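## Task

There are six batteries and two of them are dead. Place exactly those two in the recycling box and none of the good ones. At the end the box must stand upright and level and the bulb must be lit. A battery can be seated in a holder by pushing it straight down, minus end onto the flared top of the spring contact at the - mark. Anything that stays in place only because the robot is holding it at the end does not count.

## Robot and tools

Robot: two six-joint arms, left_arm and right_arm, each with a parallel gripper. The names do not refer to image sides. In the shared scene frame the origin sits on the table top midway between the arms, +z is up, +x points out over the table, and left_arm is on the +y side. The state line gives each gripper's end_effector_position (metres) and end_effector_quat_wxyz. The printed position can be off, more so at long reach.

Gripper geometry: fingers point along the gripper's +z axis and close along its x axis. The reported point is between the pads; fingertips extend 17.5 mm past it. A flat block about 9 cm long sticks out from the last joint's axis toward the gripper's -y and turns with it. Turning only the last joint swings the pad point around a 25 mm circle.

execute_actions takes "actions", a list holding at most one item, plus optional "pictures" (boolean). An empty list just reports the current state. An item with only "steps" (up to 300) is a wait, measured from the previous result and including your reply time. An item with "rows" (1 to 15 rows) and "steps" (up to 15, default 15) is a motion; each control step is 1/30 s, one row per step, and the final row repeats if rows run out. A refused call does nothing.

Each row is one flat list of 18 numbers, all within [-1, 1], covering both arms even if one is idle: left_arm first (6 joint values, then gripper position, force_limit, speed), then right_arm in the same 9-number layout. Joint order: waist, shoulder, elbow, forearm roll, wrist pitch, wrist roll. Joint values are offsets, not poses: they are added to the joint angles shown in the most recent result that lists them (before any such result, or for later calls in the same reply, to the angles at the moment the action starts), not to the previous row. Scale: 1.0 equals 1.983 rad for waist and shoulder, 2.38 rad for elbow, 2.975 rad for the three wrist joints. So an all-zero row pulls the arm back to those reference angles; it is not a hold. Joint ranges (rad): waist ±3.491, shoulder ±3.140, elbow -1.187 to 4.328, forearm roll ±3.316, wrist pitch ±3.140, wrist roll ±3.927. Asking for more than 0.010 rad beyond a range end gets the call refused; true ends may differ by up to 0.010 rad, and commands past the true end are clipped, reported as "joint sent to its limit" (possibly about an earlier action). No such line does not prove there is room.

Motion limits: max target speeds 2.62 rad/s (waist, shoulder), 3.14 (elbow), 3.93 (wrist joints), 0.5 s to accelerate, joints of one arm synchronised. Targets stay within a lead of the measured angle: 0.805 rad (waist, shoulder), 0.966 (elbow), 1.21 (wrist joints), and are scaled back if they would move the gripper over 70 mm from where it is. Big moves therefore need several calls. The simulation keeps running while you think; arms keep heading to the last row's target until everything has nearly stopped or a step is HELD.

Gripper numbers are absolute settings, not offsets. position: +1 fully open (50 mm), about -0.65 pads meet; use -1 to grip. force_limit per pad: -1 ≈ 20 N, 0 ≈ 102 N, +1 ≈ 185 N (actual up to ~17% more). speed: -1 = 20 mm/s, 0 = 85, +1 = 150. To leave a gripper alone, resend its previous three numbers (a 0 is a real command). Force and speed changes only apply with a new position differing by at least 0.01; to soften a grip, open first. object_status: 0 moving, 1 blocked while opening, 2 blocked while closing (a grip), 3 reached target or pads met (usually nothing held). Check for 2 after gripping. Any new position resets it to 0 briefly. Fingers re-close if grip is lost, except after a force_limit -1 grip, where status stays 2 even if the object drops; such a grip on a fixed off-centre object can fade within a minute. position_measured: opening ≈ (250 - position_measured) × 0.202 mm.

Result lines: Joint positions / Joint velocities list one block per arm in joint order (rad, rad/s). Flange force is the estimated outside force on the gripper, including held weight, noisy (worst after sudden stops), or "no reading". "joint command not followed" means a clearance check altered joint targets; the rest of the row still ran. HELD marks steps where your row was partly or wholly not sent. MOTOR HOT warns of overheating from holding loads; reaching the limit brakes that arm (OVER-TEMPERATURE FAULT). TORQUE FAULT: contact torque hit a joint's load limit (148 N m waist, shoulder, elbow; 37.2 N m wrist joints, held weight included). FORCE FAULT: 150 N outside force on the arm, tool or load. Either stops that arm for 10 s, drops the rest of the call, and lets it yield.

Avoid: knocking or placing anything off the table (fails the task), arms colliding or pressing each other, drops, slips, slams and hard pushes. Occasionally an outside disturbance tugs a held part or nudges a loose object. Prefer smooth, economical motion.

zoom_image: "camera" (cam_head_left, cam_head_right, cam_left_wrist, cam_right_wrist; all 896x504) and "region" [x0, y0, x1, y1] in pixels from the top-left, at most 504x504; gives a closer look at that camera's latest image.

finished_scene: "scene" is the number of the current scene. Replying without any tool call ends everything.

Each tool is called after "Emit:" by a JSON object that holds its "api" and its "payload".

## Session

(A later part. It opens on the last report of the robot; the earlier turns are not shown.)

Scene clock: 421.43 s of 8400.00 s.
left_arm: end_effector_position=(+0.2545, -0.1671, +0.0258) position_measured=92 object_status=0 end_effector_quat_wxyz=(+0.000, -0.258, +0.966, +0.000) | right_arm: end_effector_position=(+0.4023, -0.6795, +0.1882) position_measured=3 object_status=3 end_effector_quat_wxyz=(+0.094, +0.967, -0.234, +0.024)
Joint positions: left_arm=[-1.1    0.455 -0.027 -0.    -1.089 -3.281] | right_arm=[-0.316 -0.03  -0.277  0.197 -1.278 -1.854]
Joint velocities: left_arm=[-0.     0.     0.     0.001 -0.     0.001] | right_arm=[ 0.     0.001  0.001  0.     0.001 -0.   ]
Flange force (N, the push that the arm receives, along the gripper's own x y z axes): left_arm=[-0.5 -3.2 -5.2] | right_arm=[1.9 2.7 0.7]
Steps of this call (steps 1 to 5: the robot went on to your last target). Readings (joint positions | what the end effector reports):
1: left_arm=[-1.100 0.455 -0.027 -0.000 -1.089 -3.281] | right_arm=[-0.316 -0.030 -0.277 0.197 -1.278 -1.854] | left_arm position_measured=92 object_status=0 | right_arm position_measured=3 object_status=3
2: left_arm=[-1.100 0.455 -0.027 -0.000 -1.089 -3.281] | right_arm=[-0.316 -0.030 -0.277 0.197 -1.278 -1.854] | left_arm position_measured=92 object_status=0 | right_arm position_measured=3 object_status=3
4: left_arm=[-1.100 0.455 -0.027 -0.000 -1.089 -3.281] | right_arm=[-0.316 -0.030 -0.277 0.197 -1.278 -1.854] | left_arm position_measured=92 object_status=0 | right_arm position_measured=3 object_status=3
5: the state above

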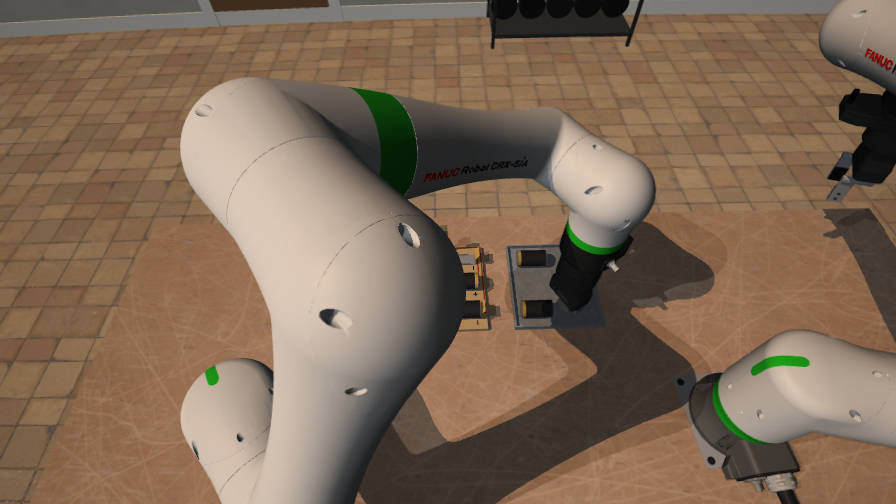

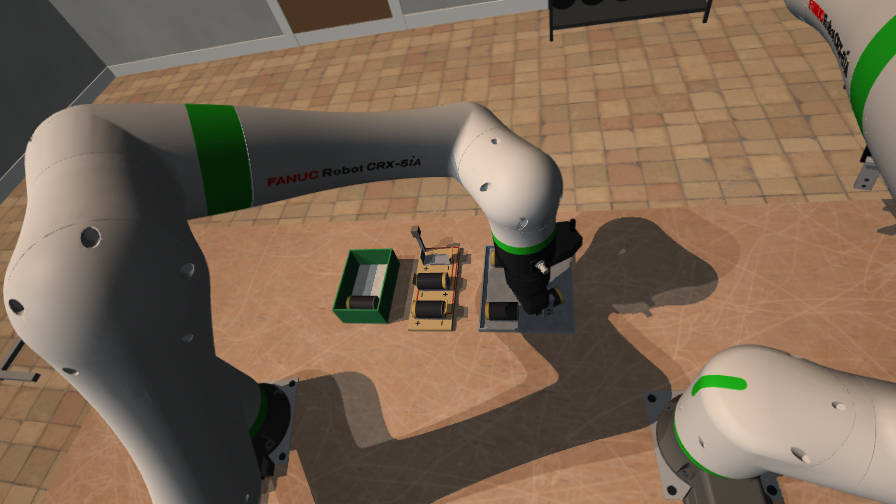

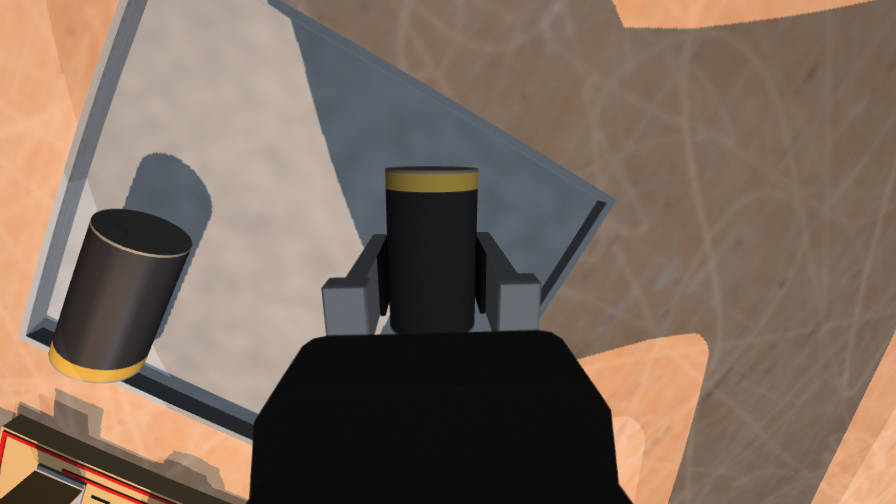

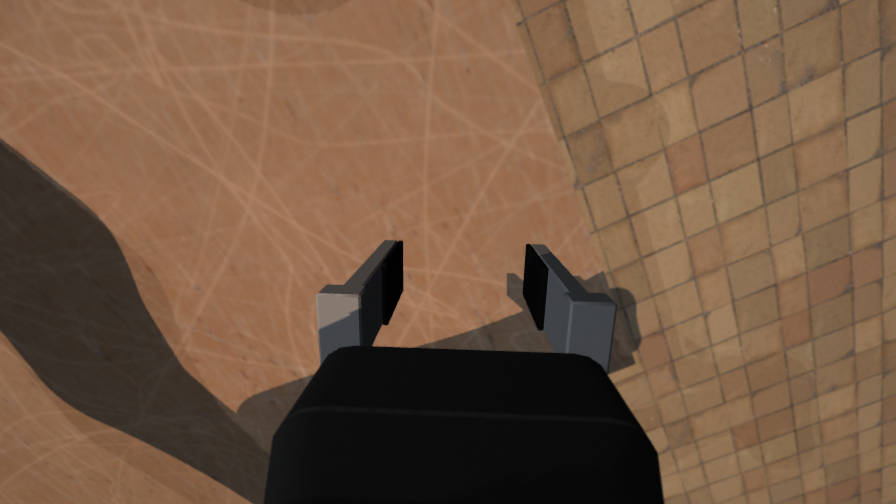

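Emit:
{"api": "execute_actions", "payload": {"actions": [{"rows":[[0,-0.0295,0.0278,0,-0.0419,0,-1,-0.3,0,0,0,0,0,0,0,1,0,0],[0,-0.0295,0.0278,0,-0.0419,0,-1,-0.3,0,0,0,0,0,0,0,1,0,0],[0,-0.0295,0.0278,0,-0.0419,0,-1,-0.3,0,0,0,0,0,0,0,1,0,0],[0,-0.0295,0.0278,0,-0.0419,0,-1,-0.3,0,0,0,0,0,0,0,1,0,0],[0,-0.0295,0.0278,0,-0.0419,0,-1,-0.3,0,0,0,0,0,0,0,1,0,0],[0,-0.0295,0.0278,0,-0.0419,0,-1,-0.3,0,0,0,0,0,0,0,1,0,0],[0,-0.0295,0.0278,0,-0.0419,0,-1,-0.3,0,0,0,0,0,0,0,1,0,0],[0.1599,-0.0656,-0.0189,0,-0.0286,0.7835,-1,-0.3,0,0,0,0,0,0,0,1,0,0]],"steps":15}], "pictures": false}}

Emit:
{"api": "execute_actions", "payload": {"actions": [{"steps":30}], "pictures": false}}

Emit:
{"api": "execute_actions", "payload": {"actions": [{"rows":[[0.0402,-0.041,-0.0388,0,0.0038,-0.0269,-1,-0.3,0,0,0,0,0,0,0,1,0,0]],"steps":13}]}}

Scene clock: 430.37 s of 8400.00 s.
left_arm: end_effector_position=(+0.2853, -0.1441, +0.0864) position_measured=92 object_status=2 end_effector_quat_wxyz=(+0.001, -0.384, +0.923, -0.002) | right_arm: end_effector_position=(+0.4023, -0.6795, +0.1882) position_measured=3 object_status=3 end_effector_quat_wxyz=(+0.094, +0.967, -0.234, +0.024)
Joint positions: left_arm=[-1.043  0.378  0.017 -0.    -1.205 -3.072] | right_arm=[-0.316 -0.03  -0.277  0.197 -1.278 -1.854]
Joint velocities: left_arm=[ 0.462 -0.092 -0.164  0.     0.054  1.766] | right_arm=[ 0.     0.    -0.001  0.002  0.     0.001]
Flange force (N, the push that the arm receives, along the gripper's own x y z axes): left_arm=[8.8 0.0 -2.9] | right_arm=[1.5 0.9 0.7]
Steps of this call (steps 1 to 15: the robot went on to your last target; steps 16 to 90: nothing new was sent; then 5.43 s passed at rest; steps 91 to 105: all 15 steps of this action). Readings (joint positions | what the end effector reports):
91: left_arm=[-1.100 0.455 -0.027 -0.000 -1.089 -3.281] | right_arm=[-0.316 -0.030 -0.277 0.197 -1.278 -1.854] | left_arm position_measured=92 object_status=2 | right_arm position_measured=3 object_status=3
92: left_arm=[-1.100 0.453 -0.026 -0.000 -1.093 -3.281] | right_arm=[-0.316 -0.030 -0.277 0.197 -1.278 -1.854] | left_arm position_measured=92 object_status=2 | right_arm position_measured=3 object_status=3
94: left_arm=[-1.100 0.438 -0.008 -0.000 -1.127 -3.281] | right_arm=[-0.316 -0.030 -0.277 0.197 -1.278 -1.854] | left_arm position_measured=92 object_status=2 | right_arm position_measured=3 object_status=3
98: left_arm=[-1.100 0.397 0.037 -0.000 -1.210 -3.281] | right_arm=[-0.316 -0.030 -0.277 0.197 -1.278 -1.854] | left_arm position_measured=92 object_status=2 | right_arm position_measured=3 object_status=3
105: the state above

Scene clock: 431.37 s of 8400.00 s.
left_arm: end_effector_position=(+0.3641, +0.0000, +0.0792) position_measured=92 object_status=2 end_effector_quat_wxyz=(-0.000, +1.000, +0.014, -0.000) | right_arm: end_effector_position=(+0.4023, -0.6795, +0.1882) position_measured=3 object_status=3 end_effector_quat_wxyz=(+0.094, +0.967, -0.234, +0.024)
Joint positions: left_arm=[-0.783  0.325 -0.072 -0.    -1.174 -0.951] | right_arm=[-0.316 -0.03  -0.277  0.197 -1.278 -1.854]
Joint velocities: left_arm=[ 0.    -0.     0.001  0.002 -0.     0.002] | right_arm=[ 0.     0.001 -0.002  0.002 -0.002  0.001]
Flange force (N, the push that the arm receives, along the gripper's own x y z axes): left_arm=[1.4 1.3 0.4] | right_arm=[3.2 1.4 0.5]
Steps of this call (steps 1 to 30: the robot went on to your last target). Readings (joint positions | what the end effector reports):
1: left_arm=[-1.027 0.375 0.011 -0.000 -1.203 -3.008] | right_arm=[-0.316 -0.030 -0.277 0.197 -1.278 -1.854] | left_arm position_measured=92 object_status=2 | right_arm position_measured=3 object_status=3
2: left_arm=[-1.011 0.371 0.006 -0.000 -1.201 -2.937] | right_arm=[-0.316 -0.030 -0.277 0.197 -1.278 -1.854] | left_arm position_measured=92 object_status=2 | right_arm position_measured=3 object_status=3
4: left_arm=[-0.982 0.365 -0.004 -0.000 -1.197 -2.790] | right_arm=[-0.316 -0.030 -0.277 0.197 -1.278 -1.854] | left_arm position_measured=92 object_status=2 | right_arm position_measured=3 object_status=3
8: left_arm=[-0.927 0.354 -0.023 -0.000 -1.191 -2.459] | right_arm=[-0.316 -0.030 -0.277 0.197 -1.278 -1.854] | left_arm position_measured=92 object_status=2 | right_arm position_measured=3 object_status=3
30: the state above

Scene clock: 431.80 s of 8400.00 s.
left_arm: end_effector_position=(+0.3655, +0.0469, +0.0842) position_measured=92 object_status=2 end_effector_quat_wxyz=(-0.000, +1.000, +0.014, +0.000) | right_arm: end_effector_position=(+0.4023, -0.6795, +0.1882) position_measured=3 object_status=3 end_effector_quat_wxyz=(+0.094, +0.967, -0.234, +0.024)
Joint positions: left_arm=[-0.703  0.244 -0.165 -0.    -1.163 -1.031] | right_arm=[-0.316 -0.03  -0.277  0.197 -1.278 -1.854]
Joint velocities: left_arm=[ 0.001 -0.001 -0.     0.    -0.    -0.   ] | right_arm=[-0.001 -0.     0.002 -0.002  0.001 -0.002]
Flange force (N, the push that the arm receives, along the gripper's own x y z axes): left_arm=[1.0 2.0 0.5] | right_arm=[-0.4 3.0 0.1]
Steps of this call (steps 1 to 13: all 13 steps of this action). Readings (joint positions | what the end effector reports):
1: left_arm=[-0.783 0.325 -0.072 -0.000 -1.174 -0.951] | right_arm=[-0.316 -0.030 -0.277 0.197 -1.278 -1.854] | left_arm position_measured=92 object_status=2 | right_arm position_measured=3 object_status=3
2: left_arm=[-0.780 0.322 -0.076 -0.000 -1.174 -0.953] | right_arm=[-0.316 -0.030 -0.277 0.197 -1.278 -1.854] | left_arm position_measured=92 object_status=2 | right_arm position_measured=3 object_status=3
4: left_arm=[-0.758 0.300 -0.101 -0.000 -1.170 -0.975] | right_arm=[-0.316 -0.030 -0.277 0.197 -1.278 -1.854] | left_arm position_measured=92 object_status=2 | right_arm position_measured=3 object_status=3
8: left_arm=[-0.705 0.245 -0.163 -0.000 -1.163 -1.029] | right_arm=[-0.316 -0.030 -0.277 0.197 -1.278 -1.854] | left_arm position_measured=92 object_status=2 | right_arm position_measured=3 object_status=3
13: the state above

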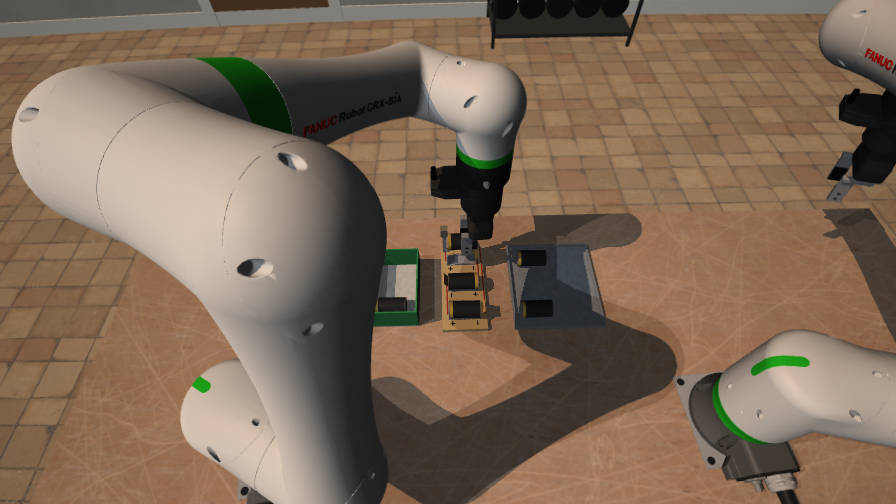

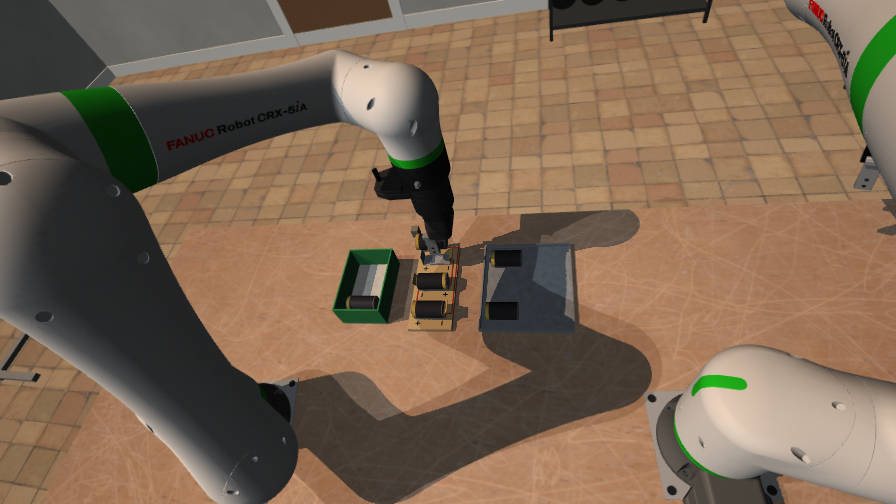

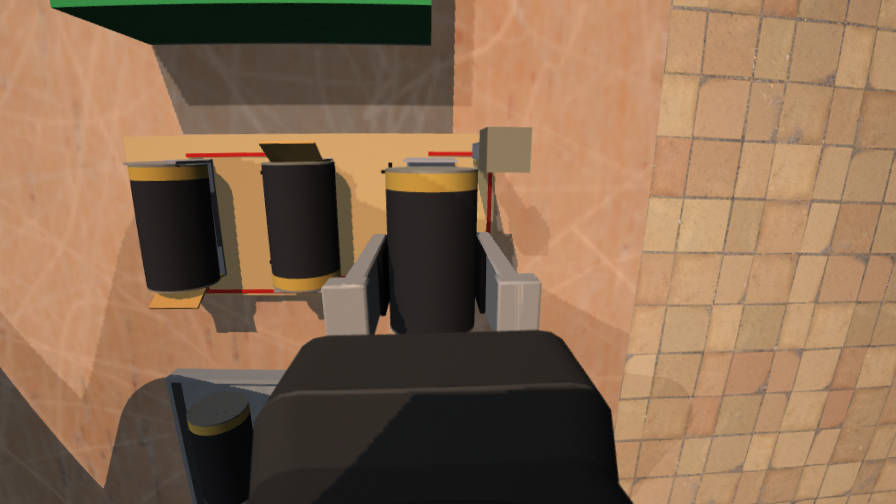

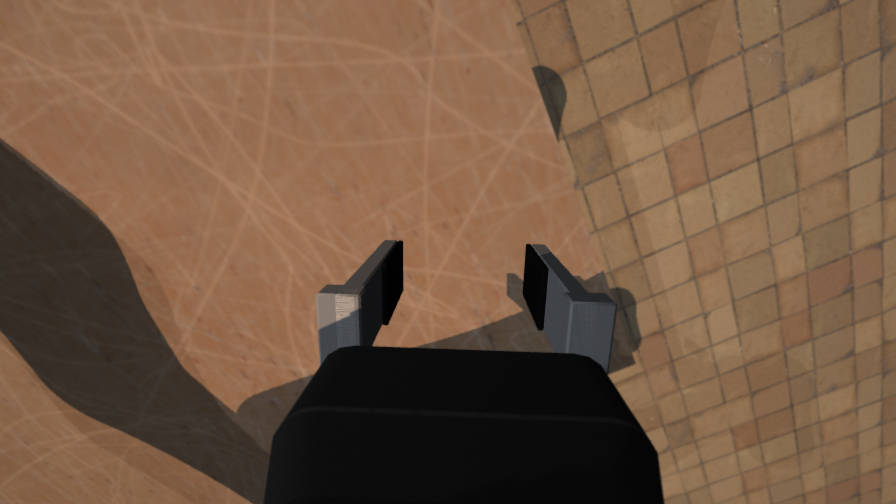

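Emit:
{"api": "execute_actions", "payload": {"actions": [{"rows":[[0,0.0084,-0.0076,0,0.0118,0,-1,-0.3,0,0,0,0,0,0,0,1,0,0],[0,0.0112,-0.0101,0,0.0157,0,-1,-0.3,0,0,0,0,0,0,0,1,0,0],[0,0.0127,-0.0114,0,0.0176,0,-1,-0.3,0,0,0,0,0,0,0,1,0,0],[0,0.0141,-0.0127,0,0.0196,0,-1,-0.3,0,0,0,0,0,0,0,1,0,0],[0,0.0155,-0.0140,0,0.0216,0,-1,-0.3,0,0,0,0,0,0,0,1,0,0],[0,0.0170,-0.0152,0,0.0235,0,-1,-0.3,0,0,0,0,0,0,0,1,0,0],[0,0.0184,-0.0165,0,0.0255,0,-1,-0.3,0,0,0,0,0,0,0,1,0,0],[0,0.0199,-0.0177,0,0.0274,0,-1,-0.3,0,0,0,0,0,0,0,1,0,0],[0,0.0213,-0.0190,0,0.0294,0,-1,-0.3,0,0,0,0,0,0,0,1,0,0],[0,0.0227,-0.0202,0,0.0314,0,-1,-0.3,0,0,0,0,0,0,0,1,0,0],[0,0.0242,-0.0215,0,0.0333,0,-1,-0.3,0,0,0,0,0,0,0,1,0,0],[0,0.0256,-0.0227,0,0.0353,0,-1,-0.3,0,0,0,0,0,0,0,1,0,0],[0,0.0270,-0.0238,0,0.0371,0,-1,-0.3,0,0,0,0,0,0,0,1,0,0],[0,0.0282,-0.0247,0,0.0386,0,-1,-0.3,0,0,0,0,0,0,0,1,0,0]],"steps":15}], "pictures": false}}

Emit:
{"api": "execute_actions", "payload": {"actions": [{"steps":6}]}}

Scene clock: 441.70 s of 8400.00 s.
left_arm: end_effector_position=(+0.3655, +0.0469, +0.0360) position_measured=92 object_status=2 end_effector_quat_wxyz=(-0.000, +1.000, +0.014, +0.000) | right_arm: end_effector_position=(+0.4023, -0.6795, +0.1882) position_measured=3 object_status=3 end_effector_quat_wxyz=(+0.094, +0.967, -0.234, +0.024)
Joint positions: left_arm=[-0.703  0.297 -0.221 -0.    -1.052 -1.031] | right_arm=[-0.316 -0.03  -0.277  0.197 -1.278 -1.854]
Joint velocities: left_arm=[ 0.     0.072 -0.068  0.     0.138 -0.001] | right_arm=[ 0.001 -0.001  0.     0.001  0.     0.   ]
Flange force (N, the push that the arm receives, along the gripper's own x y z axes): left_arm=[2.5 2.2 1.1] | right_arm=[3.1 3.0 1.0]
Steps of this call (steps 1 to 15: the robot went on to your last target; steps 16 to 90: nothing new was sent; then 6.40 s passed at rest; steps 91 to 105: all 15 steps of this action). Readings (joint positions | what the end effector reports):
91: left_arm=[-0.703 0.243 -0.165 -0.000 -1.163 -1.031] | right_arm=[-0.316 -0.030 -0.277 0.197 -1.278 -1.854] | left_arm position_measured=92 object_status=2 | right_arm position_measured=3 object_status=3
92: left_arm=[-0.703 0.245 -0.167 -0.000 -1.159 -1.031] | right_arm=[-0.316 -0.030 -0.277 0.197 -1.278 -1.854] | left_arm position_measured=92 object_status=2 | right_arm position_measured=3 object_status=3
94: left_arm=[-0.703 0.259 -0.182 -0.000 -1.130 -1.031] | right_arm=[-0.316 -0.030 -0.277 0.197 -1.278 -1.854] | left_arm position_measured=92 object_status=2 | right_arm position_measured=3 object_status=3
98: left_arm=[-0.703 0.277 -0.201 -0.000 -1.093 -1.031] | right_arm=[-0.316 -0.030 -0.277 0.197 -1.278 -1.854] | left_arm position_measured=92 object_status=2 | right_arm position_measured=3 object_status=3
105: the state above

Scene clock: 441.90 s of 8400.00 s.
left_arm: end_effector_position=(+0.3655, +0.0469, +0.0340) position_measured=92 object_status=2 end_effector_quat_wxyz=(-0.000, +1.000, +0.014, +0.000) | right_arm: end_effector_position=(+0.4023, -0.6795, +0.1882) position_measured=3 object_status=3 end_effector_quat_wxyz=(+0.094, +0.967, -0.234, +0.024)
Joint positions: left_arm=[-0.703  0.299 -0.223 -0.    -1.048 -1.031] | right_arm=[-0.316 -0.03  -0.277  0.197 -1.278 -1.854]
Joint velocities: left_arm=[-0.001  0.001 -0.001 -0.002  0.001  0.003] | right_arm=[ 0.    -0.001 -0.001 -0.001  0.001  0.001]
Flange force (N, the push that the arm receives, along the gripper's own x y z axes): left_arm=[-0.2 0.5 -6.0] | right_arm=[2.0 2.6 0.1]
Steps of this call (steps 1 to 6: the robot went on to your last target). Readings (joint positions | what the end effector reports):
1: left_arm=[-0.703 0.299 -0.223 -0.000 -1.049 -1.031] | right_arm=[-0.316 -0.030 -0.277 0.197 -1.278 -1.854] | left_arm position_measured=92 object_status=2 | right_arm position_measured=3 object_status=3
2: left_arm=[-0.703 0.299 -0.223 -0.000 -1.048 -1.031] | right_arm=[-0.316 -0.030 -0.277 0.197 -1.278 -1.854] | left_arm position_measured=92 object_status=2 | right_arm position_measured=3 object_status=3
4: left_arm=[-0.703 0.299 -0.223 -0.000 -1.048 -1.031] | right_arm=[-0.316 -0.030 -0.277 0.197 -1.278 -1.854] | left_arm position_measured=92 object_status=2 | right_arm position_measured=3 object_status=3
6: the state above

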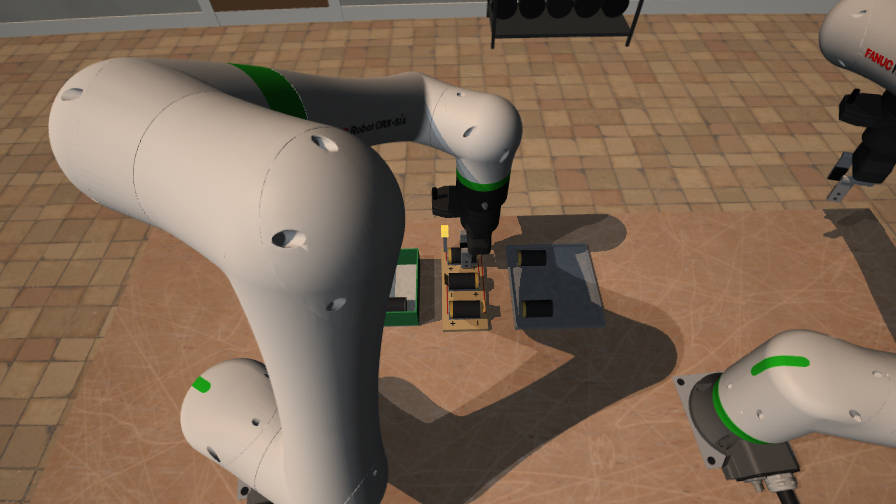

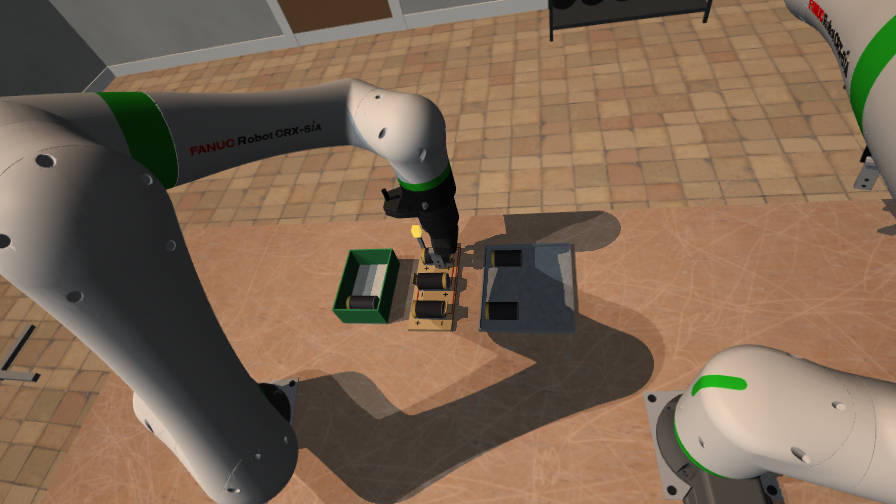

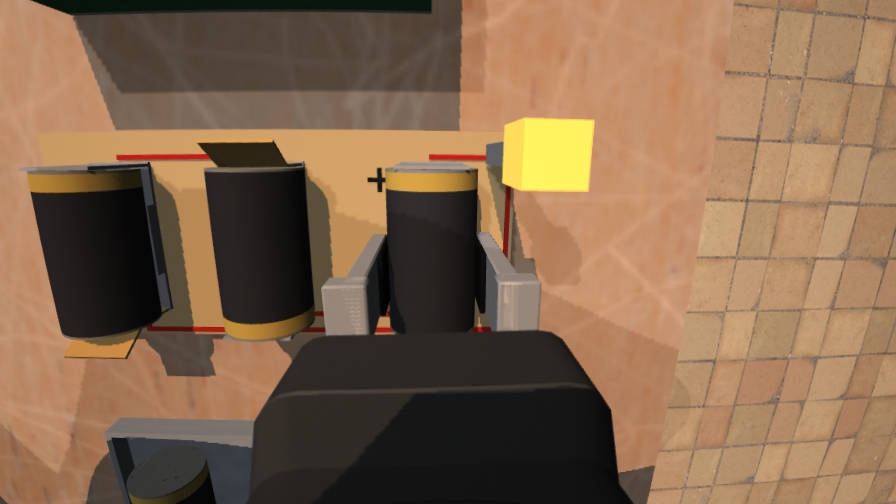

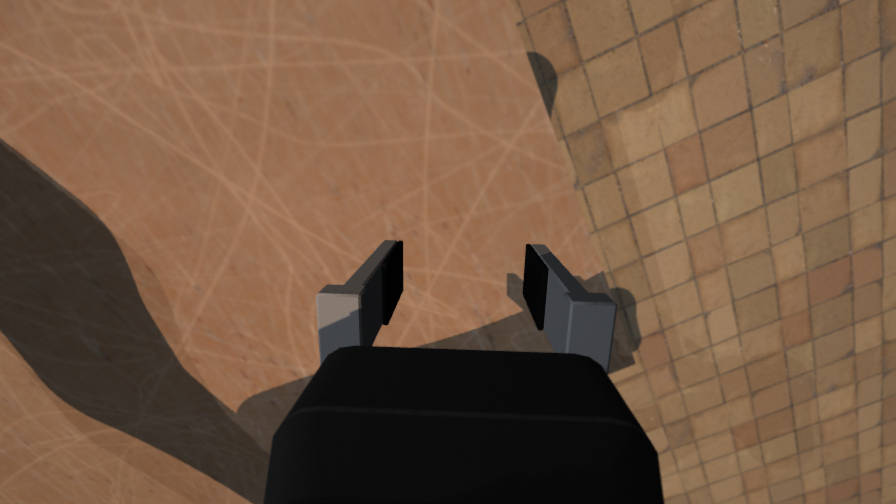

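Emit:
{"api": "execute_actions", "payload": {"actions": [{"rows":[[0,0,0,0,0,0,0.8,-0.3,0,0,0,0,0,0,0,1,0,0],[0,0,0,0,0,0,0.8,-0.3,0,0,0,0,0,0,0,1,0,0],[0,0,0,0,0,0,0.8,-0.3,0,0,0,0,0,0,0,1,0,0],[0,0,0,0,0,0,0.8,-0.3,0,0,0,0,0,0,0,1,0,0],[0,0,0,0,0,0,0.8,-0.3,0,0,0,0,0,0,0,1,0,0],[0,-0.0282,0.0247,0,-0.0386,0,0.8,-0.3,0,0,0,0,0,0,0,1,0,0],[0,-0.0282,0.0247,0,-0.0386,0,0.8,-0.3,0,0,0,0,0,0,0,1,0,0],[0,-0.0282,0.0247,0,-0.0386,0,0.8,-0.3,0,0,0,0,0,0,0,1,0,0],[0,-0.0282,0.0247,0,-0.0386,0,0.8,-0.3,0,0,0,0,0,0,0,1,0,0],[0,-0.0282,0.0247,0,-0.0386,0,0.8,-0.3,0,0,0,0,0,0,0,1,0,0],[0,-0.0282,0.0247,0,-0.0386,0,0.8,-0.3,0,0,0,0,0,0,0,1,0,0],[0,-0.0282,0.0247,0,-0.0386,0,0.8,-0.3,0,0,0,0,0,0,0,1,0,0],[-0.1107,0.0967,0.1624,0,-0.0655,0.0641,0.8,-0.3,0,0,0,0,0,0,0,1,0,0]],"steps":15}], "pictures": false}}

Emit:
{"api": "execute_actions", "payload": {"actions": [{"steps":17}]}}

Scene clock: 450.33 s of 8400.00 s.
left_arm: end_effector_position=(+0.3666, +0.0412, +0.0860) position_measured=32 object_status=3 end_effector_quat_wxyz=(+0.000, +1.000, +0.014, +0.000) | right_arm: end_effector_position=(+0.4023, -0.6795, +0.1882) position_measured=3 object_status=3 end_effector_quat_wxyz=(+0.094, +0.967, -0.234, +0.024)
Joint positions: left_arm=[-0.712  0.252 -0.149 -0.    -1.169 -1.023] | right_arm=[-0.316 -0.03  -0.277  0.197 -1.278 -1.854]
Joint velocities: left_arm=[-0.267  0.275  0.431  0.001 -0.136  0.23 ] | right_arm=[ 0.    -0.     0.001 -0.001 -0.001  0.   ]
Flange force (N, the push that the arm receives, along the gripper's own x y z axes): left_arm=[-10.6 -29.4 -4.9] | right_arm=[2.4 3.1 0.3]
Steps of this call (steps 1 to 15: the robot went on to your last target; steps 16 to 90: nothing new was sent; then 4.93 s passed at rest; steps 91 to 105: all 15 steps of this action). Readings (joint positions | what the end effector reports):
91: left_arm=[-0.703 0.299 -0.223 -0.000 -1.048 -1.031] | right_arm=[-0.316 -0.030 -0.277 0.197 -1.278 -1.854] | left_arm position_measured=86 object_status=0 | right_arm position_measured=3 object_status=3
92: left_arm=[-0.703 0.300 -0.223 -0.000 -1.048 -1.031] | right_arm=[-0.316 -0.030 -0.277 0.197 -1.278 -1.854] | left_arm position_measured=72 object_status=0 | right_arm position_measured=3 object_status=3
94: left_arm=[-0.703 0.300 -0.223 -0.000 -1.048 -1.031] | right_arm=[-0.316 -0.030 -0.277 0.197 -1.278 -1.854] | left_arm position_measured=44 object_status=0 | right_arm position_measured=3 object_status=3
98: left_arm=[-0.703 0.292 -0.216 -0.000 -1.065 -1.031] | right_arm=[-0.316 -0.030 -0.277 0.197 -1.278 -1.854] | left_arm position_measured=32 object_status=0 | right_arm position_measured=3 object_status=3
105: the state above

Scene clock: 450.90 s of 8400.00 s.
left_arm: end_effector_position=(+0.3597, -0.0958, +0.0799) position_measured=32 object_status=3 end_effector_quat_wxyz=(-0.000, +1.000, -0.000, +0.000) | right_arm: end_effector_position=(+0.4023, -0.6795, +0.1882) position_measured=3 object_status=3 end_effector_quat_wxyz=(+0.094, +0.967, -0.234, +0.024)
Joint positions: left_arm=[-0.922  0.491  0.163 -0.    -1.243 -0.84 ] | right_arm=[-0.316 -0.03  -0.277  0.197 -1.278 -1.854]
Joint velocities: left_arm=[-0.002  0.001  0.001  0.    -0.     0.002] | right_arm=[-0.    -0.001 -0.001 -0.001 -0.     0.002]
Flange force (N, the push that the arm receives, along the gripper's own x y z axes): left_arm=[2.3 6.2 -2.9] | right_arm=[-0.9 2.0 1.2]
Steps of this call (steps 1 to 17: the robot went on to your last target). Readings (joint positions | what the end effector reports):
1: left_arm=[-0.723 0.264 -0.131 -0.000 -1.174 -1.013] | right_arm=[-0.316 -0.030 -0.277 0.197 -1.278 -1.854] | left_arm position_measured=32 object_status=3 | right_arm position_measured=3 object_status=3
2: left_arm=[-0.740 0.282 -0.106 -0.000 -1.181 -0.999] | right_arm=[-0.316 -0.030 -0.277 0.197 -1.278 -1.854] | left_arm position_measured=32 object_status=3 | right_arm position_measured=3 object_status=3
4: left_arm=[-0.784 0.332 -0.040 -0.000 -1.196 -0.960] | right_arm=[-0.316 -0.030 -0.277 0.197 -1.278 -1.854] | left_arm position_measured=32 object_status=3 | right_arm position_measured=3 object_status=3
8: left_arm=[-0.870 0.431 0.086 -0.000 -1.225 -0.885] | right_arm=[-0.316 -0.030 -0.277 0.197 -1.278 -1.854] | left_arm position_measured=32 object_status=3 | right_arm position_measured=3 object_status=3
17: the state above

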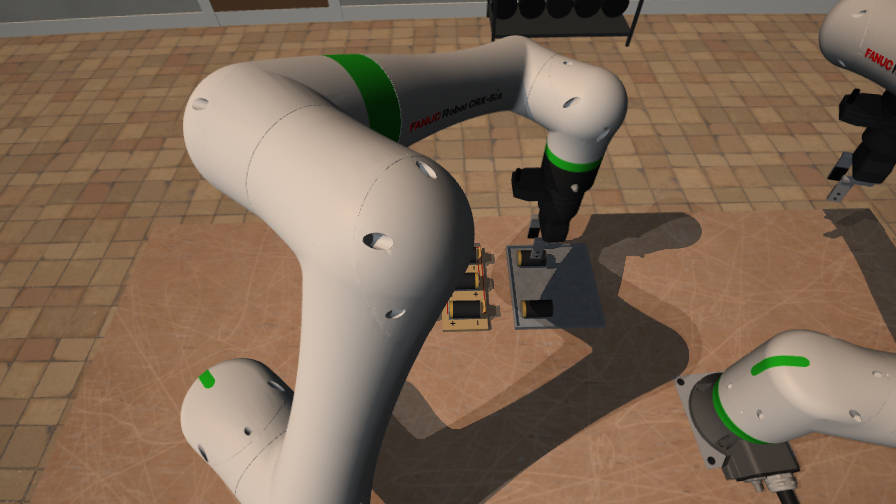

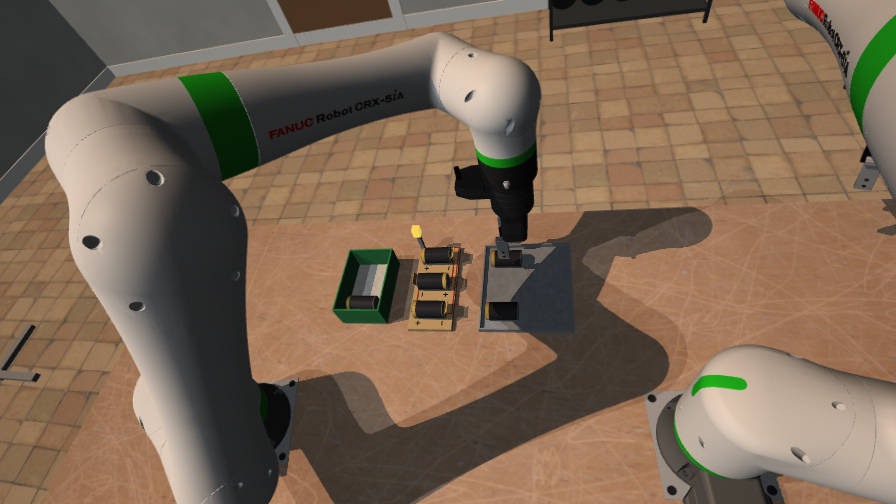

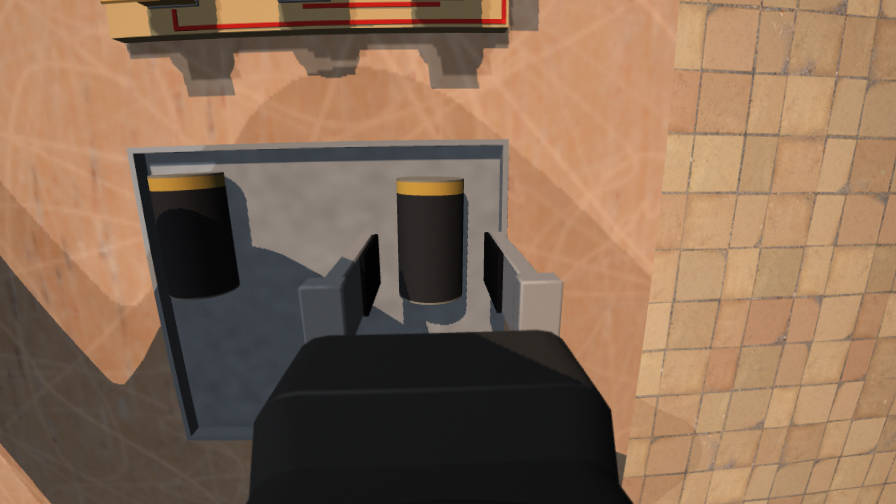

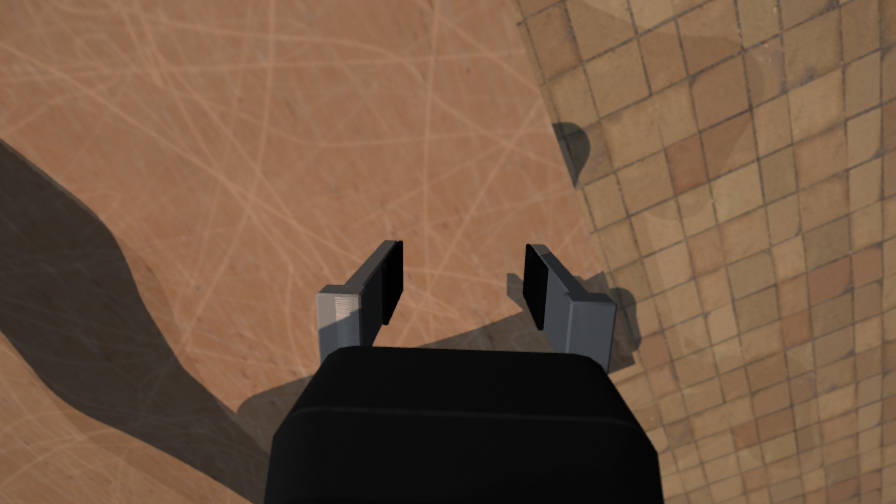

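Emit:
{"api": "execute_actions", "payload": {"actions": [{"rows":[[0,0.012,-0.0121,0,0.0177,0,0.8,-0.3,0,0,0,0,0,0,0,1,0,0],[0,0.018,-0.0182,0,0.0266,0,0.8,-0.3,0,0,0,0,0,0,0,1,0,0],[0,0.022,-0.0223,0,0.0325,0,0.8,-0.3,0,0,0,0,0,0,0,1,0,0],[0,0.0252,-0.0255,0,0.0372,0,0.8,-0.3,0,0,0,0,0,0,0,1,0,0],[0,0.0252,-0.0255,0,0.0372,0,0.8,-0.3,0,0,0,0,0,0,0,1,0,0],[0,0.0252,-0.0255,0,0.0372,0,0.8,-0.3,0,0,0,0,0,0,0,1,0,0],[0,0.0252,-0.0255,0,0.0372,0,0.8,-0.3,0,0,0,0,0,0,0,1,0,0],[0,0.0252,-0.0255,0,0.0372,0,0.8,-0.3,0,0,0,0,0,0,0,1,0,0],[0,0.0252,-0.0255,0,0.0372,0,0.8,-0.3,0,0,0,0,0,0,0,1,0,0],[0,0.0252,-0.0255,0,0.0372,0,-1,-0.3,0,0,0,0,0,0,0,1,0,0]],"steps":15}], "pictures": false}}

Emit:
{"api": "execute_actions", "payload": {"actions": [{"steps":7}], "pictures": false}}

Emit:
{"api": "execute_actions", "payload": {"actions": [{"rows":[[0,-0.0252,0.0255,0,-0.0372,0,-1,-0.3,0,0,0,0,0,0,0,1,0,0],[0,-0.0252,0.0255,0,-0.0372,0,-1,-0.3,0,0,0,0,0,0,0,1,0,0],[0,-0.0252,0.0255,0,-0.0372,0,-1,-0.3,0,0,0,0,0,0,0,1,0,0],[0,-0.0252,0.0255,0,-0.0372,0,-1,-0.3,0,0,0,0,0,0,0,1,0,0],[0,-0.0252,0.0255,0,-0.0372,0,-1,-0.3,0,0,0,0,0,0,0,1,0,0],[0,-0.0252,0.0255,0,-0.0372,0,-1,-0.3,0,0,0,0,0,0,0,1,0,0],[0.0879,-0.2115,-0.1564,0,-0.016,-0.057,-1,-0.3,0,0,0,0,0,0,0,1,0,0]],"steps":15}], "pictures": false}}

Emit:
{"api": "execute_actions", "payload": {"actions": [{"steps":12}], "pictures": false}}

Emit:
{"api": "execute_actions", "payload": {"actions": [{"rows":[[0.1691,-0.1137,-0.0956,0,0.0007,-0.1143,-1,-0.3,0,0,0,0,0,0,0,1,0,0]],"steps":15}], "pictures": false}}

Emit:
{"api": "execute_actions", "payload": {"actions": [{"steps":6}]}}

Scene clock: 462.10 s of 8400.00 s.
left_arm: end_effector_position=(+0.3597, -0.0959, +0.0258) position_measured=92 object_status=0 end_effector_quat_wxyz=(-0.000, +1.000, -0.000, +0.000) | right_arm: end_effector_position=(+0.4023, -0.6795, +0.1882) position_measured=3 object_status=3 end_effector_quat_wxyz=(+0.094, +0.967, -0.234, +0.024)
Joint positions: left_arm=[-0.923  0.541  0.102 -0.    -1.132 -0.84 ] | right_arm=[-0.316 -0.03  -0.277  0.197 -1.278 -1.854]
Joint velocities: left_arm=[0.    0.    0.    0.002 0.    0.001] | right_arm=[ 0.    -0.    -0.001  0.     0.001  0.001]
Flange force (N, the push that the arm receives, along the gripper's own x y z axes): left_arm=[2.8 2.6 -0.4] | right_arm=[0.5 3.1 1.0]
Steps of this call (steps 1 to 15: the robot went on to your last target; steps 16 to 90: nothing new was sent; then 7.70 s passed at rest; steps 91 to 105: all 15 steps of this action). Readings (joint positions | what the end effector reports):
91: left_arm=[-0.923 0.491 0.163 -0.000 -1.243 -0.840] | right_arm=[-0.316 -0.030 -0.277 0.197 -1.278 -1.854] | left_arm position_measured=32 object_status=3 | right_arm position_measured=3 object_status=3
92: left_arm=[-0.923 0.493 0.162 -0.000 -1.238 -0.840] | right_arm=[-0.316 -0.030 -0.277 0.197 -1.278 -1.854] | left_arm position_measured=32 object_status=3 | right_arm position_measured=3 object_status=3
94: left_arm=[-0.923 0.508 0.143 -0.000 -1.205 -0.840] | right_arm=[-0.316 -0.030 -0.277 0.197 -1.278 -1.854] | left_arm position_measured=32 object_status=3 | right_arm position_measured=3 object_status=3
98: left_arm=[-0.923 0.541 0.103 -0.000 -1.134 -0.840] | right_arm=[-0.316 -0.030 -0.277 0.197 -1.278 -1.854] | left_arm position_measured=32 object_status=3 | right_arm position_measured=3 object_status=3
105: the state above

Scene clock: 462.33 s of 8400.00 s.
left_arm: end_effector_position=(+0.3597, -0.0958, +0.0257) position_measured=92 object_status=2 end_effector_quat_wxyz=(-0.000, +1.000, -0.000, +0.000) | right_arm: end_effector_position=(+0.4023, -0.6795, +0.1882) position_measured=3 object_status=3 end_effector_quat_wxyz=(+0.094, +0.967, -0.234, +0.024)
Joint positions: left_arm=[-0.922  0.541  0.102 -0.    -1.132 -0.84 ] | right_arm=[-0.316 -0.03  -0.277  0.197 -1.278 -1.854]
Joint velocities: left_arm=[ 0.     0.     0.001 -0.    -0.     0.001] | right_arm=[ 0.001 -0.001 -0.     0.001  0.     0.001]
Flange force (N, the push that the arm receives, along the gripper's own x y z axes): left_arm=[0.8 1.8 -3.1] | right_arm=[2.4 -0.7 -0.6]
Steps of this call (steps 1 to 7: the robot went on to your last target). Readings (joint positions | what the end effector reports):
1: left_arm=[-0.923 0.541 0.102 -0.000 -1.132 -0.840] | right_arm=[-0.316 -0.030 -0.277 0.197 -1.278 -1.854] | left_arm position_measured=92 object_status=0 | right_arm position_measured=3 object_status=3
2: left_arm=[-0.922 0.541 0.102 -0.000 -1.132 -0.840] | right_arm=[-0.316 -0.030 -0.277 0.197 -1.278 -1.854] | left_arm position_measured=92 object_status=0 | right_arm position_measured=3 object_status=3
4: left_arm=[-0.922 0.541 0.102 -0.000 -1.132 -0.840] | right_arm=[-0.316 -0.030 -0.277 0.197 -1.278 -1.854] | left_arm position_measured=92 object_status=0 | right_arm position_measured=3 object_status=3
7: the state above

Scene clock: 462.83 s of 8400.00 s.
left_arm: end_effector_position=(+0.3528, -0.0342, +0.1064) position_measured=92 object_status=2 end_effector_quat_wxyz=(+0.008, +1.000, +0.000, +0.010) | right_arm: end_effector_position=(+0.4023, -0.6795, +0.1882) position_measured=3 object_status=3 end_effector_quat_wxyz=(+0.094, +0.967, -0.234, +0.024)
Joint positions: left_arm=[-0.848  0.324 -0.005 -0.    -1.216 -0.914] | right_arm=[-0.316 -0.03  -0.277  0.197 -1.278 -1.854]
Joint velocities: left_arm=[ 0.396 -0.807 -1.071  0.     0.147 -0.379] | right_arm=[ 0.     0.001  0.001 -0.001 -0.001  0.002]
Flange force (N, the push that the arm receives, along the gripper's own x y z axes): left_arm=[6.5 1.4 9.5] | right_arm=[3.5 1.5 -0.8]
Steps of this call (steps 1 to 15: all 15 steps of this action). Readings (joint positions | what the end effector reports):
1: left_arm=[-0.922 0.541 0.102 -0.000 -1.132 -0.840] | right_arm=[-0.316 -0.030 -0.277 0.197 -1.278 -1.854] | left_arm position_measured=92 object_status=2 | right_arm position_measured=3 object_status=3
2: left_arm=[-0.922 0.540 0.104 -0.000 -1.136 -0.840] | right_arm=[-0.316 -0.030 -0.277 0.197 -1.278 -1.854] | left_arm position_measured=92 object_status=2 | right_arm position_measured=3 object_status=3
4: left_arm=[-0.922 0.524 0.122 -0.000 -1.170 -0.840] | right_arm=[-0.316 -0.030 -0.277 0.197 -1.278 -1.854] | left_arm position_measured=92 object_status=2 | right_arm position_measured=3 object_status=3
8: left_arm=[-0.921 0.487 0.161 -0.000 -1.241 -0.842] | right_arm=[-0.316 -0.030 -0.277 0.197 -1.278 -1.854] | left_arm position_measured=92 object_status=2 | right_arm position_measured=3 object_status=3
15: the state above

Scene clock: 463.23 s of 8400.00 s.
left_arm: end_effector_position=(+0.3104, +0.0552, +0.0999) position_measured=92 object_status=2 end_effector_quat_wxyz=(-0.000, +1.000, +0.002, -0.000) | right_arm: end_effector_position=(+0.4023, -0.6795, +0.1882) position_measured=3 object_status=3 end_effector_quat_wxyz=(+0.094, +0.967, -0.234, +0.024)
Joint positions: left_arm=[-0.748  0.122 -0.27  -0.    -1.18  -1.009] | right_arm=[-0.316 -0.03  -0.277  0.197 -1.278 -1.854]
Joint velocities: left_arm=[ 0.001 -0.002 -0.    -0.001 -0.    -0.004] | right_arm=[-0.    -0.001  0.001  0.001  0.001  0.001]
Flange force (N, the push that the arm receives, along the gripper's own x y z axes): left_arm=[-0.9 -0.9 1.3] | right_arm=[7.9 3.7 1.7]
Steps of this call (steps 1 to 12: the robot went on to your last target). Readings (joint positions | what the end effector reports):
1: left_arm=[-0.834 0.297 -0.040 -0.000 -1.211 -0.927] | right_arm=[-0.316 -0.030 -0.277 0.197 -1.278 -1.854] | left_arm position_measured=92 object_status=2 | right_arm position_measured=3 object_status=3
2: left_arm=[-0.821 0.269 -0.076 -0.000 -1.206 -0.940] | right_arm=[-0.316 -0.030 -0.277 0.197 -1.278 -1.854] | left_arm position_measured=92 object_status=2 | right_arm position_measured=3 object_status=3
4: left_arm=[-0.794 0.215 -0.148 -0.000 -1.197 -0.966] | right_arm=[-0.316 -0.030 -0.277 0.197 -1.278 -1.854] | left_arm position_measured=92 object_status=2 | right_arm position_measured=3 object_status=3
8: left_arm=[-0.754 0.134 -0.254 -0.000 -1.182 -1.004] | right_arm=[-0.316 -0.030 -0.277 0.197 -1.278 -1.854] | left_arm position_measured=92 object_status=2 | right_arm position_measured=3 object_status=3
12: the state above

Scene clock: 463.73 s of 8400.00 s.
left_arm: end_effector_position=(+0.3178, +0.1915, +0.1003) position_measured=92 object_status=2 end_effector_quat_wxyz=(-0.000, +1.000, -0.000, -0.000) | right_arm: end_effector_position=(+0.4023, -0.6795, +0.1882) position_measured=3 object_status=3 end_effector_quat_wxyz=(+0.094, +0.967, -0.234, +0.024)
Joint positions: left_arm=[-0.428 -0.094 -0.487 -0.    -1.178 -1.334] | right_arm=[-0.316 -0.03  -0.277  0.197 -1.278 -1.854]
Joint velocities: left_arm=[ 0.378 -0.254 -0.256  0.001  0.003 -0.378] | right_arm=[-0.  0.  0. -0. -0. -0.]
Flange force (N, the push that the arm receives, along the gripper's own x y z axes): left_arm=[-7.8 -21.3 -5.2] | right_arm=[3.3 3.9 1.2]
Steps of this call (steps 1 to 15: all 15 steps of this action). Readings (joint positions | what the end effector reports):
1: left_arm=[-0.748 0.122 -0.270 -0.000 -1.180 -1.010] | right_arm=[-0.316 -0.030 -0.277 0.197 -1.278 -1.854] | left_arm position_measured=92 object_status=2 | right_arm position_measured=3 object_status=3
2: left_arm=[-0.745 0.120 -0.272 -0.000 -1.180 -1.013] | right_arm=[-0.316 -0.030 -0.277 0.197 -1.278 -1.854] | left_arm position_measured=92 object_status=2 | right_arm position_measured=3 object_status=3
4: left_arm=[-0.723 0.105 -0.287 -0.000 -1.180 -1.035] | right_arm=[-0.316 -0.030 -0.277 0.197 -1.278 -1.854] | left_arm position_measured=92 object_status=2 | right_arm position_measured=3 object_status=3
8: left_arm=[-0.615 0.032 -0.360 -0.000 -1.179 -1.145] | right_arm=[-0.316 -0.030 -0.277 0.197 -1.278 -1.854] | left_arm position_measured=92 object_status=2 | right_arm position_measured=3 object_status=3
15: the state above

Scene clock: 463.93 s of 8400.00 s.
left_arm: end_effector_position=(+0.3170, +0.1971, +0.0999) position_measured=92 object_status=2 end_effector_quat_wxyz=(-0.000, +1.000, -0.000, -0.000) | right_arm: end_effector_position=(+0.4023, -0.6795, +0.1882) position_measured=3 object_status=3 end_effector_quat_wxyz=(+0.094, +0.967, -0.234, +0.024)
Joint positions: left_arm=[-0.413 -0.104 -0.497 -0.    -1.178 -1.349] | right_arm=[-0.316 -0.03  -0.277  0.197 -1.278 -1.854]
Joint velocities: left_arm=[ 0.002 -0.001 -0.     0.002  0.     0.001] | right_arm=[ 0.     0.    -0.003  0.001  0.001 -0.   ]
Flange force (N, the push that the arm receives, along the gripper's own x y z axes): left_arm=[0.7 0.1 -0.1] | right_arm=[5.8 3.6 1.8]
Steps of this call (steps 1 to 6: the robot went on to your last target). Readings (joint positions | what the end effector reports):
1: left_arm=[-0.418 -0.100 -0.494 -0.000 -1.178 -1.344] | right_arm=[-0.316 -0.030 -0.277 0.197 -1.278 -1.854] | left_arm position_measured=92 object_status=2 | right_arm position_measured=3 object_status=3
2: left_arm=[-0.414 -0.103 -0.497 -0.000 -1.178 -1.348] | right_arm=[-0.316 -0.030 -0.277 0.197 -1.278 -1.854] | left_arm position_measured=92 object_status=2 | right_arm position_measured=3 object_status=3
4: left_arm=[-0.413 -0.103 -0.497 -0.000 -1.178 -1.349] | right_arm=[-0.316 -0.030 -0.277 0.197 -1.278 -1.854] | left_arm position_measured=92 object_status=2 | right_arm position_measured=3 object_status=3
6: the state above

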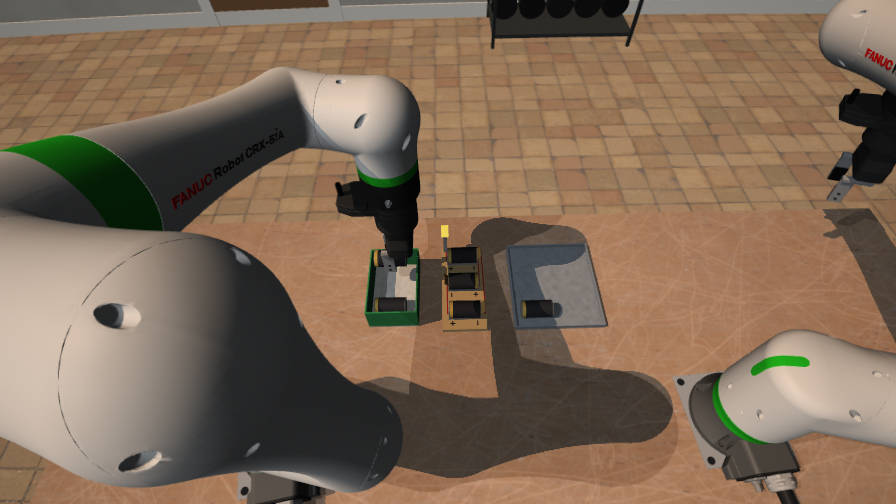

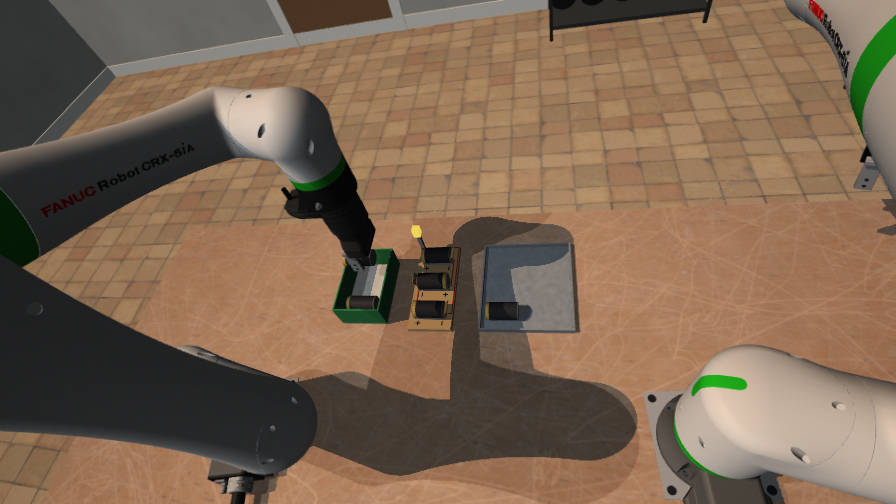

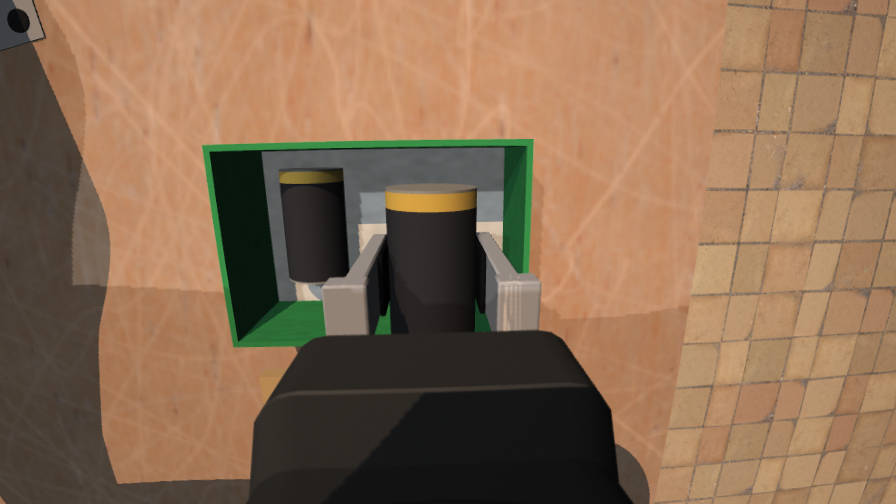

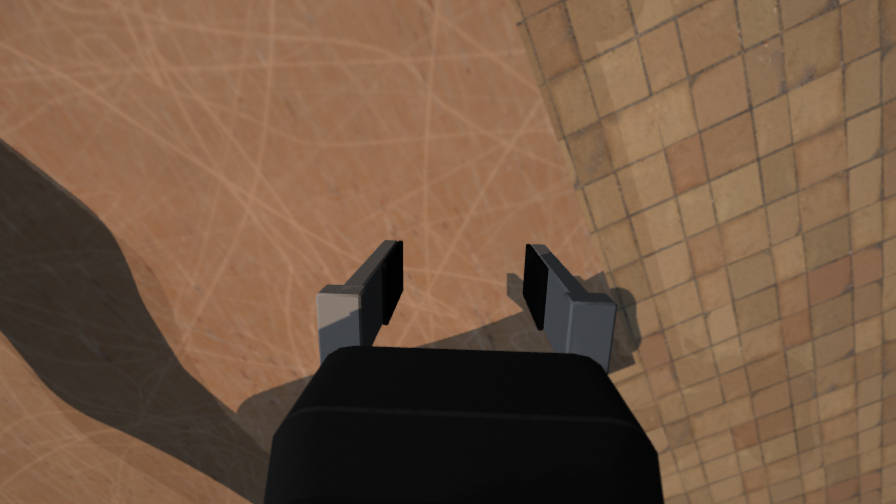

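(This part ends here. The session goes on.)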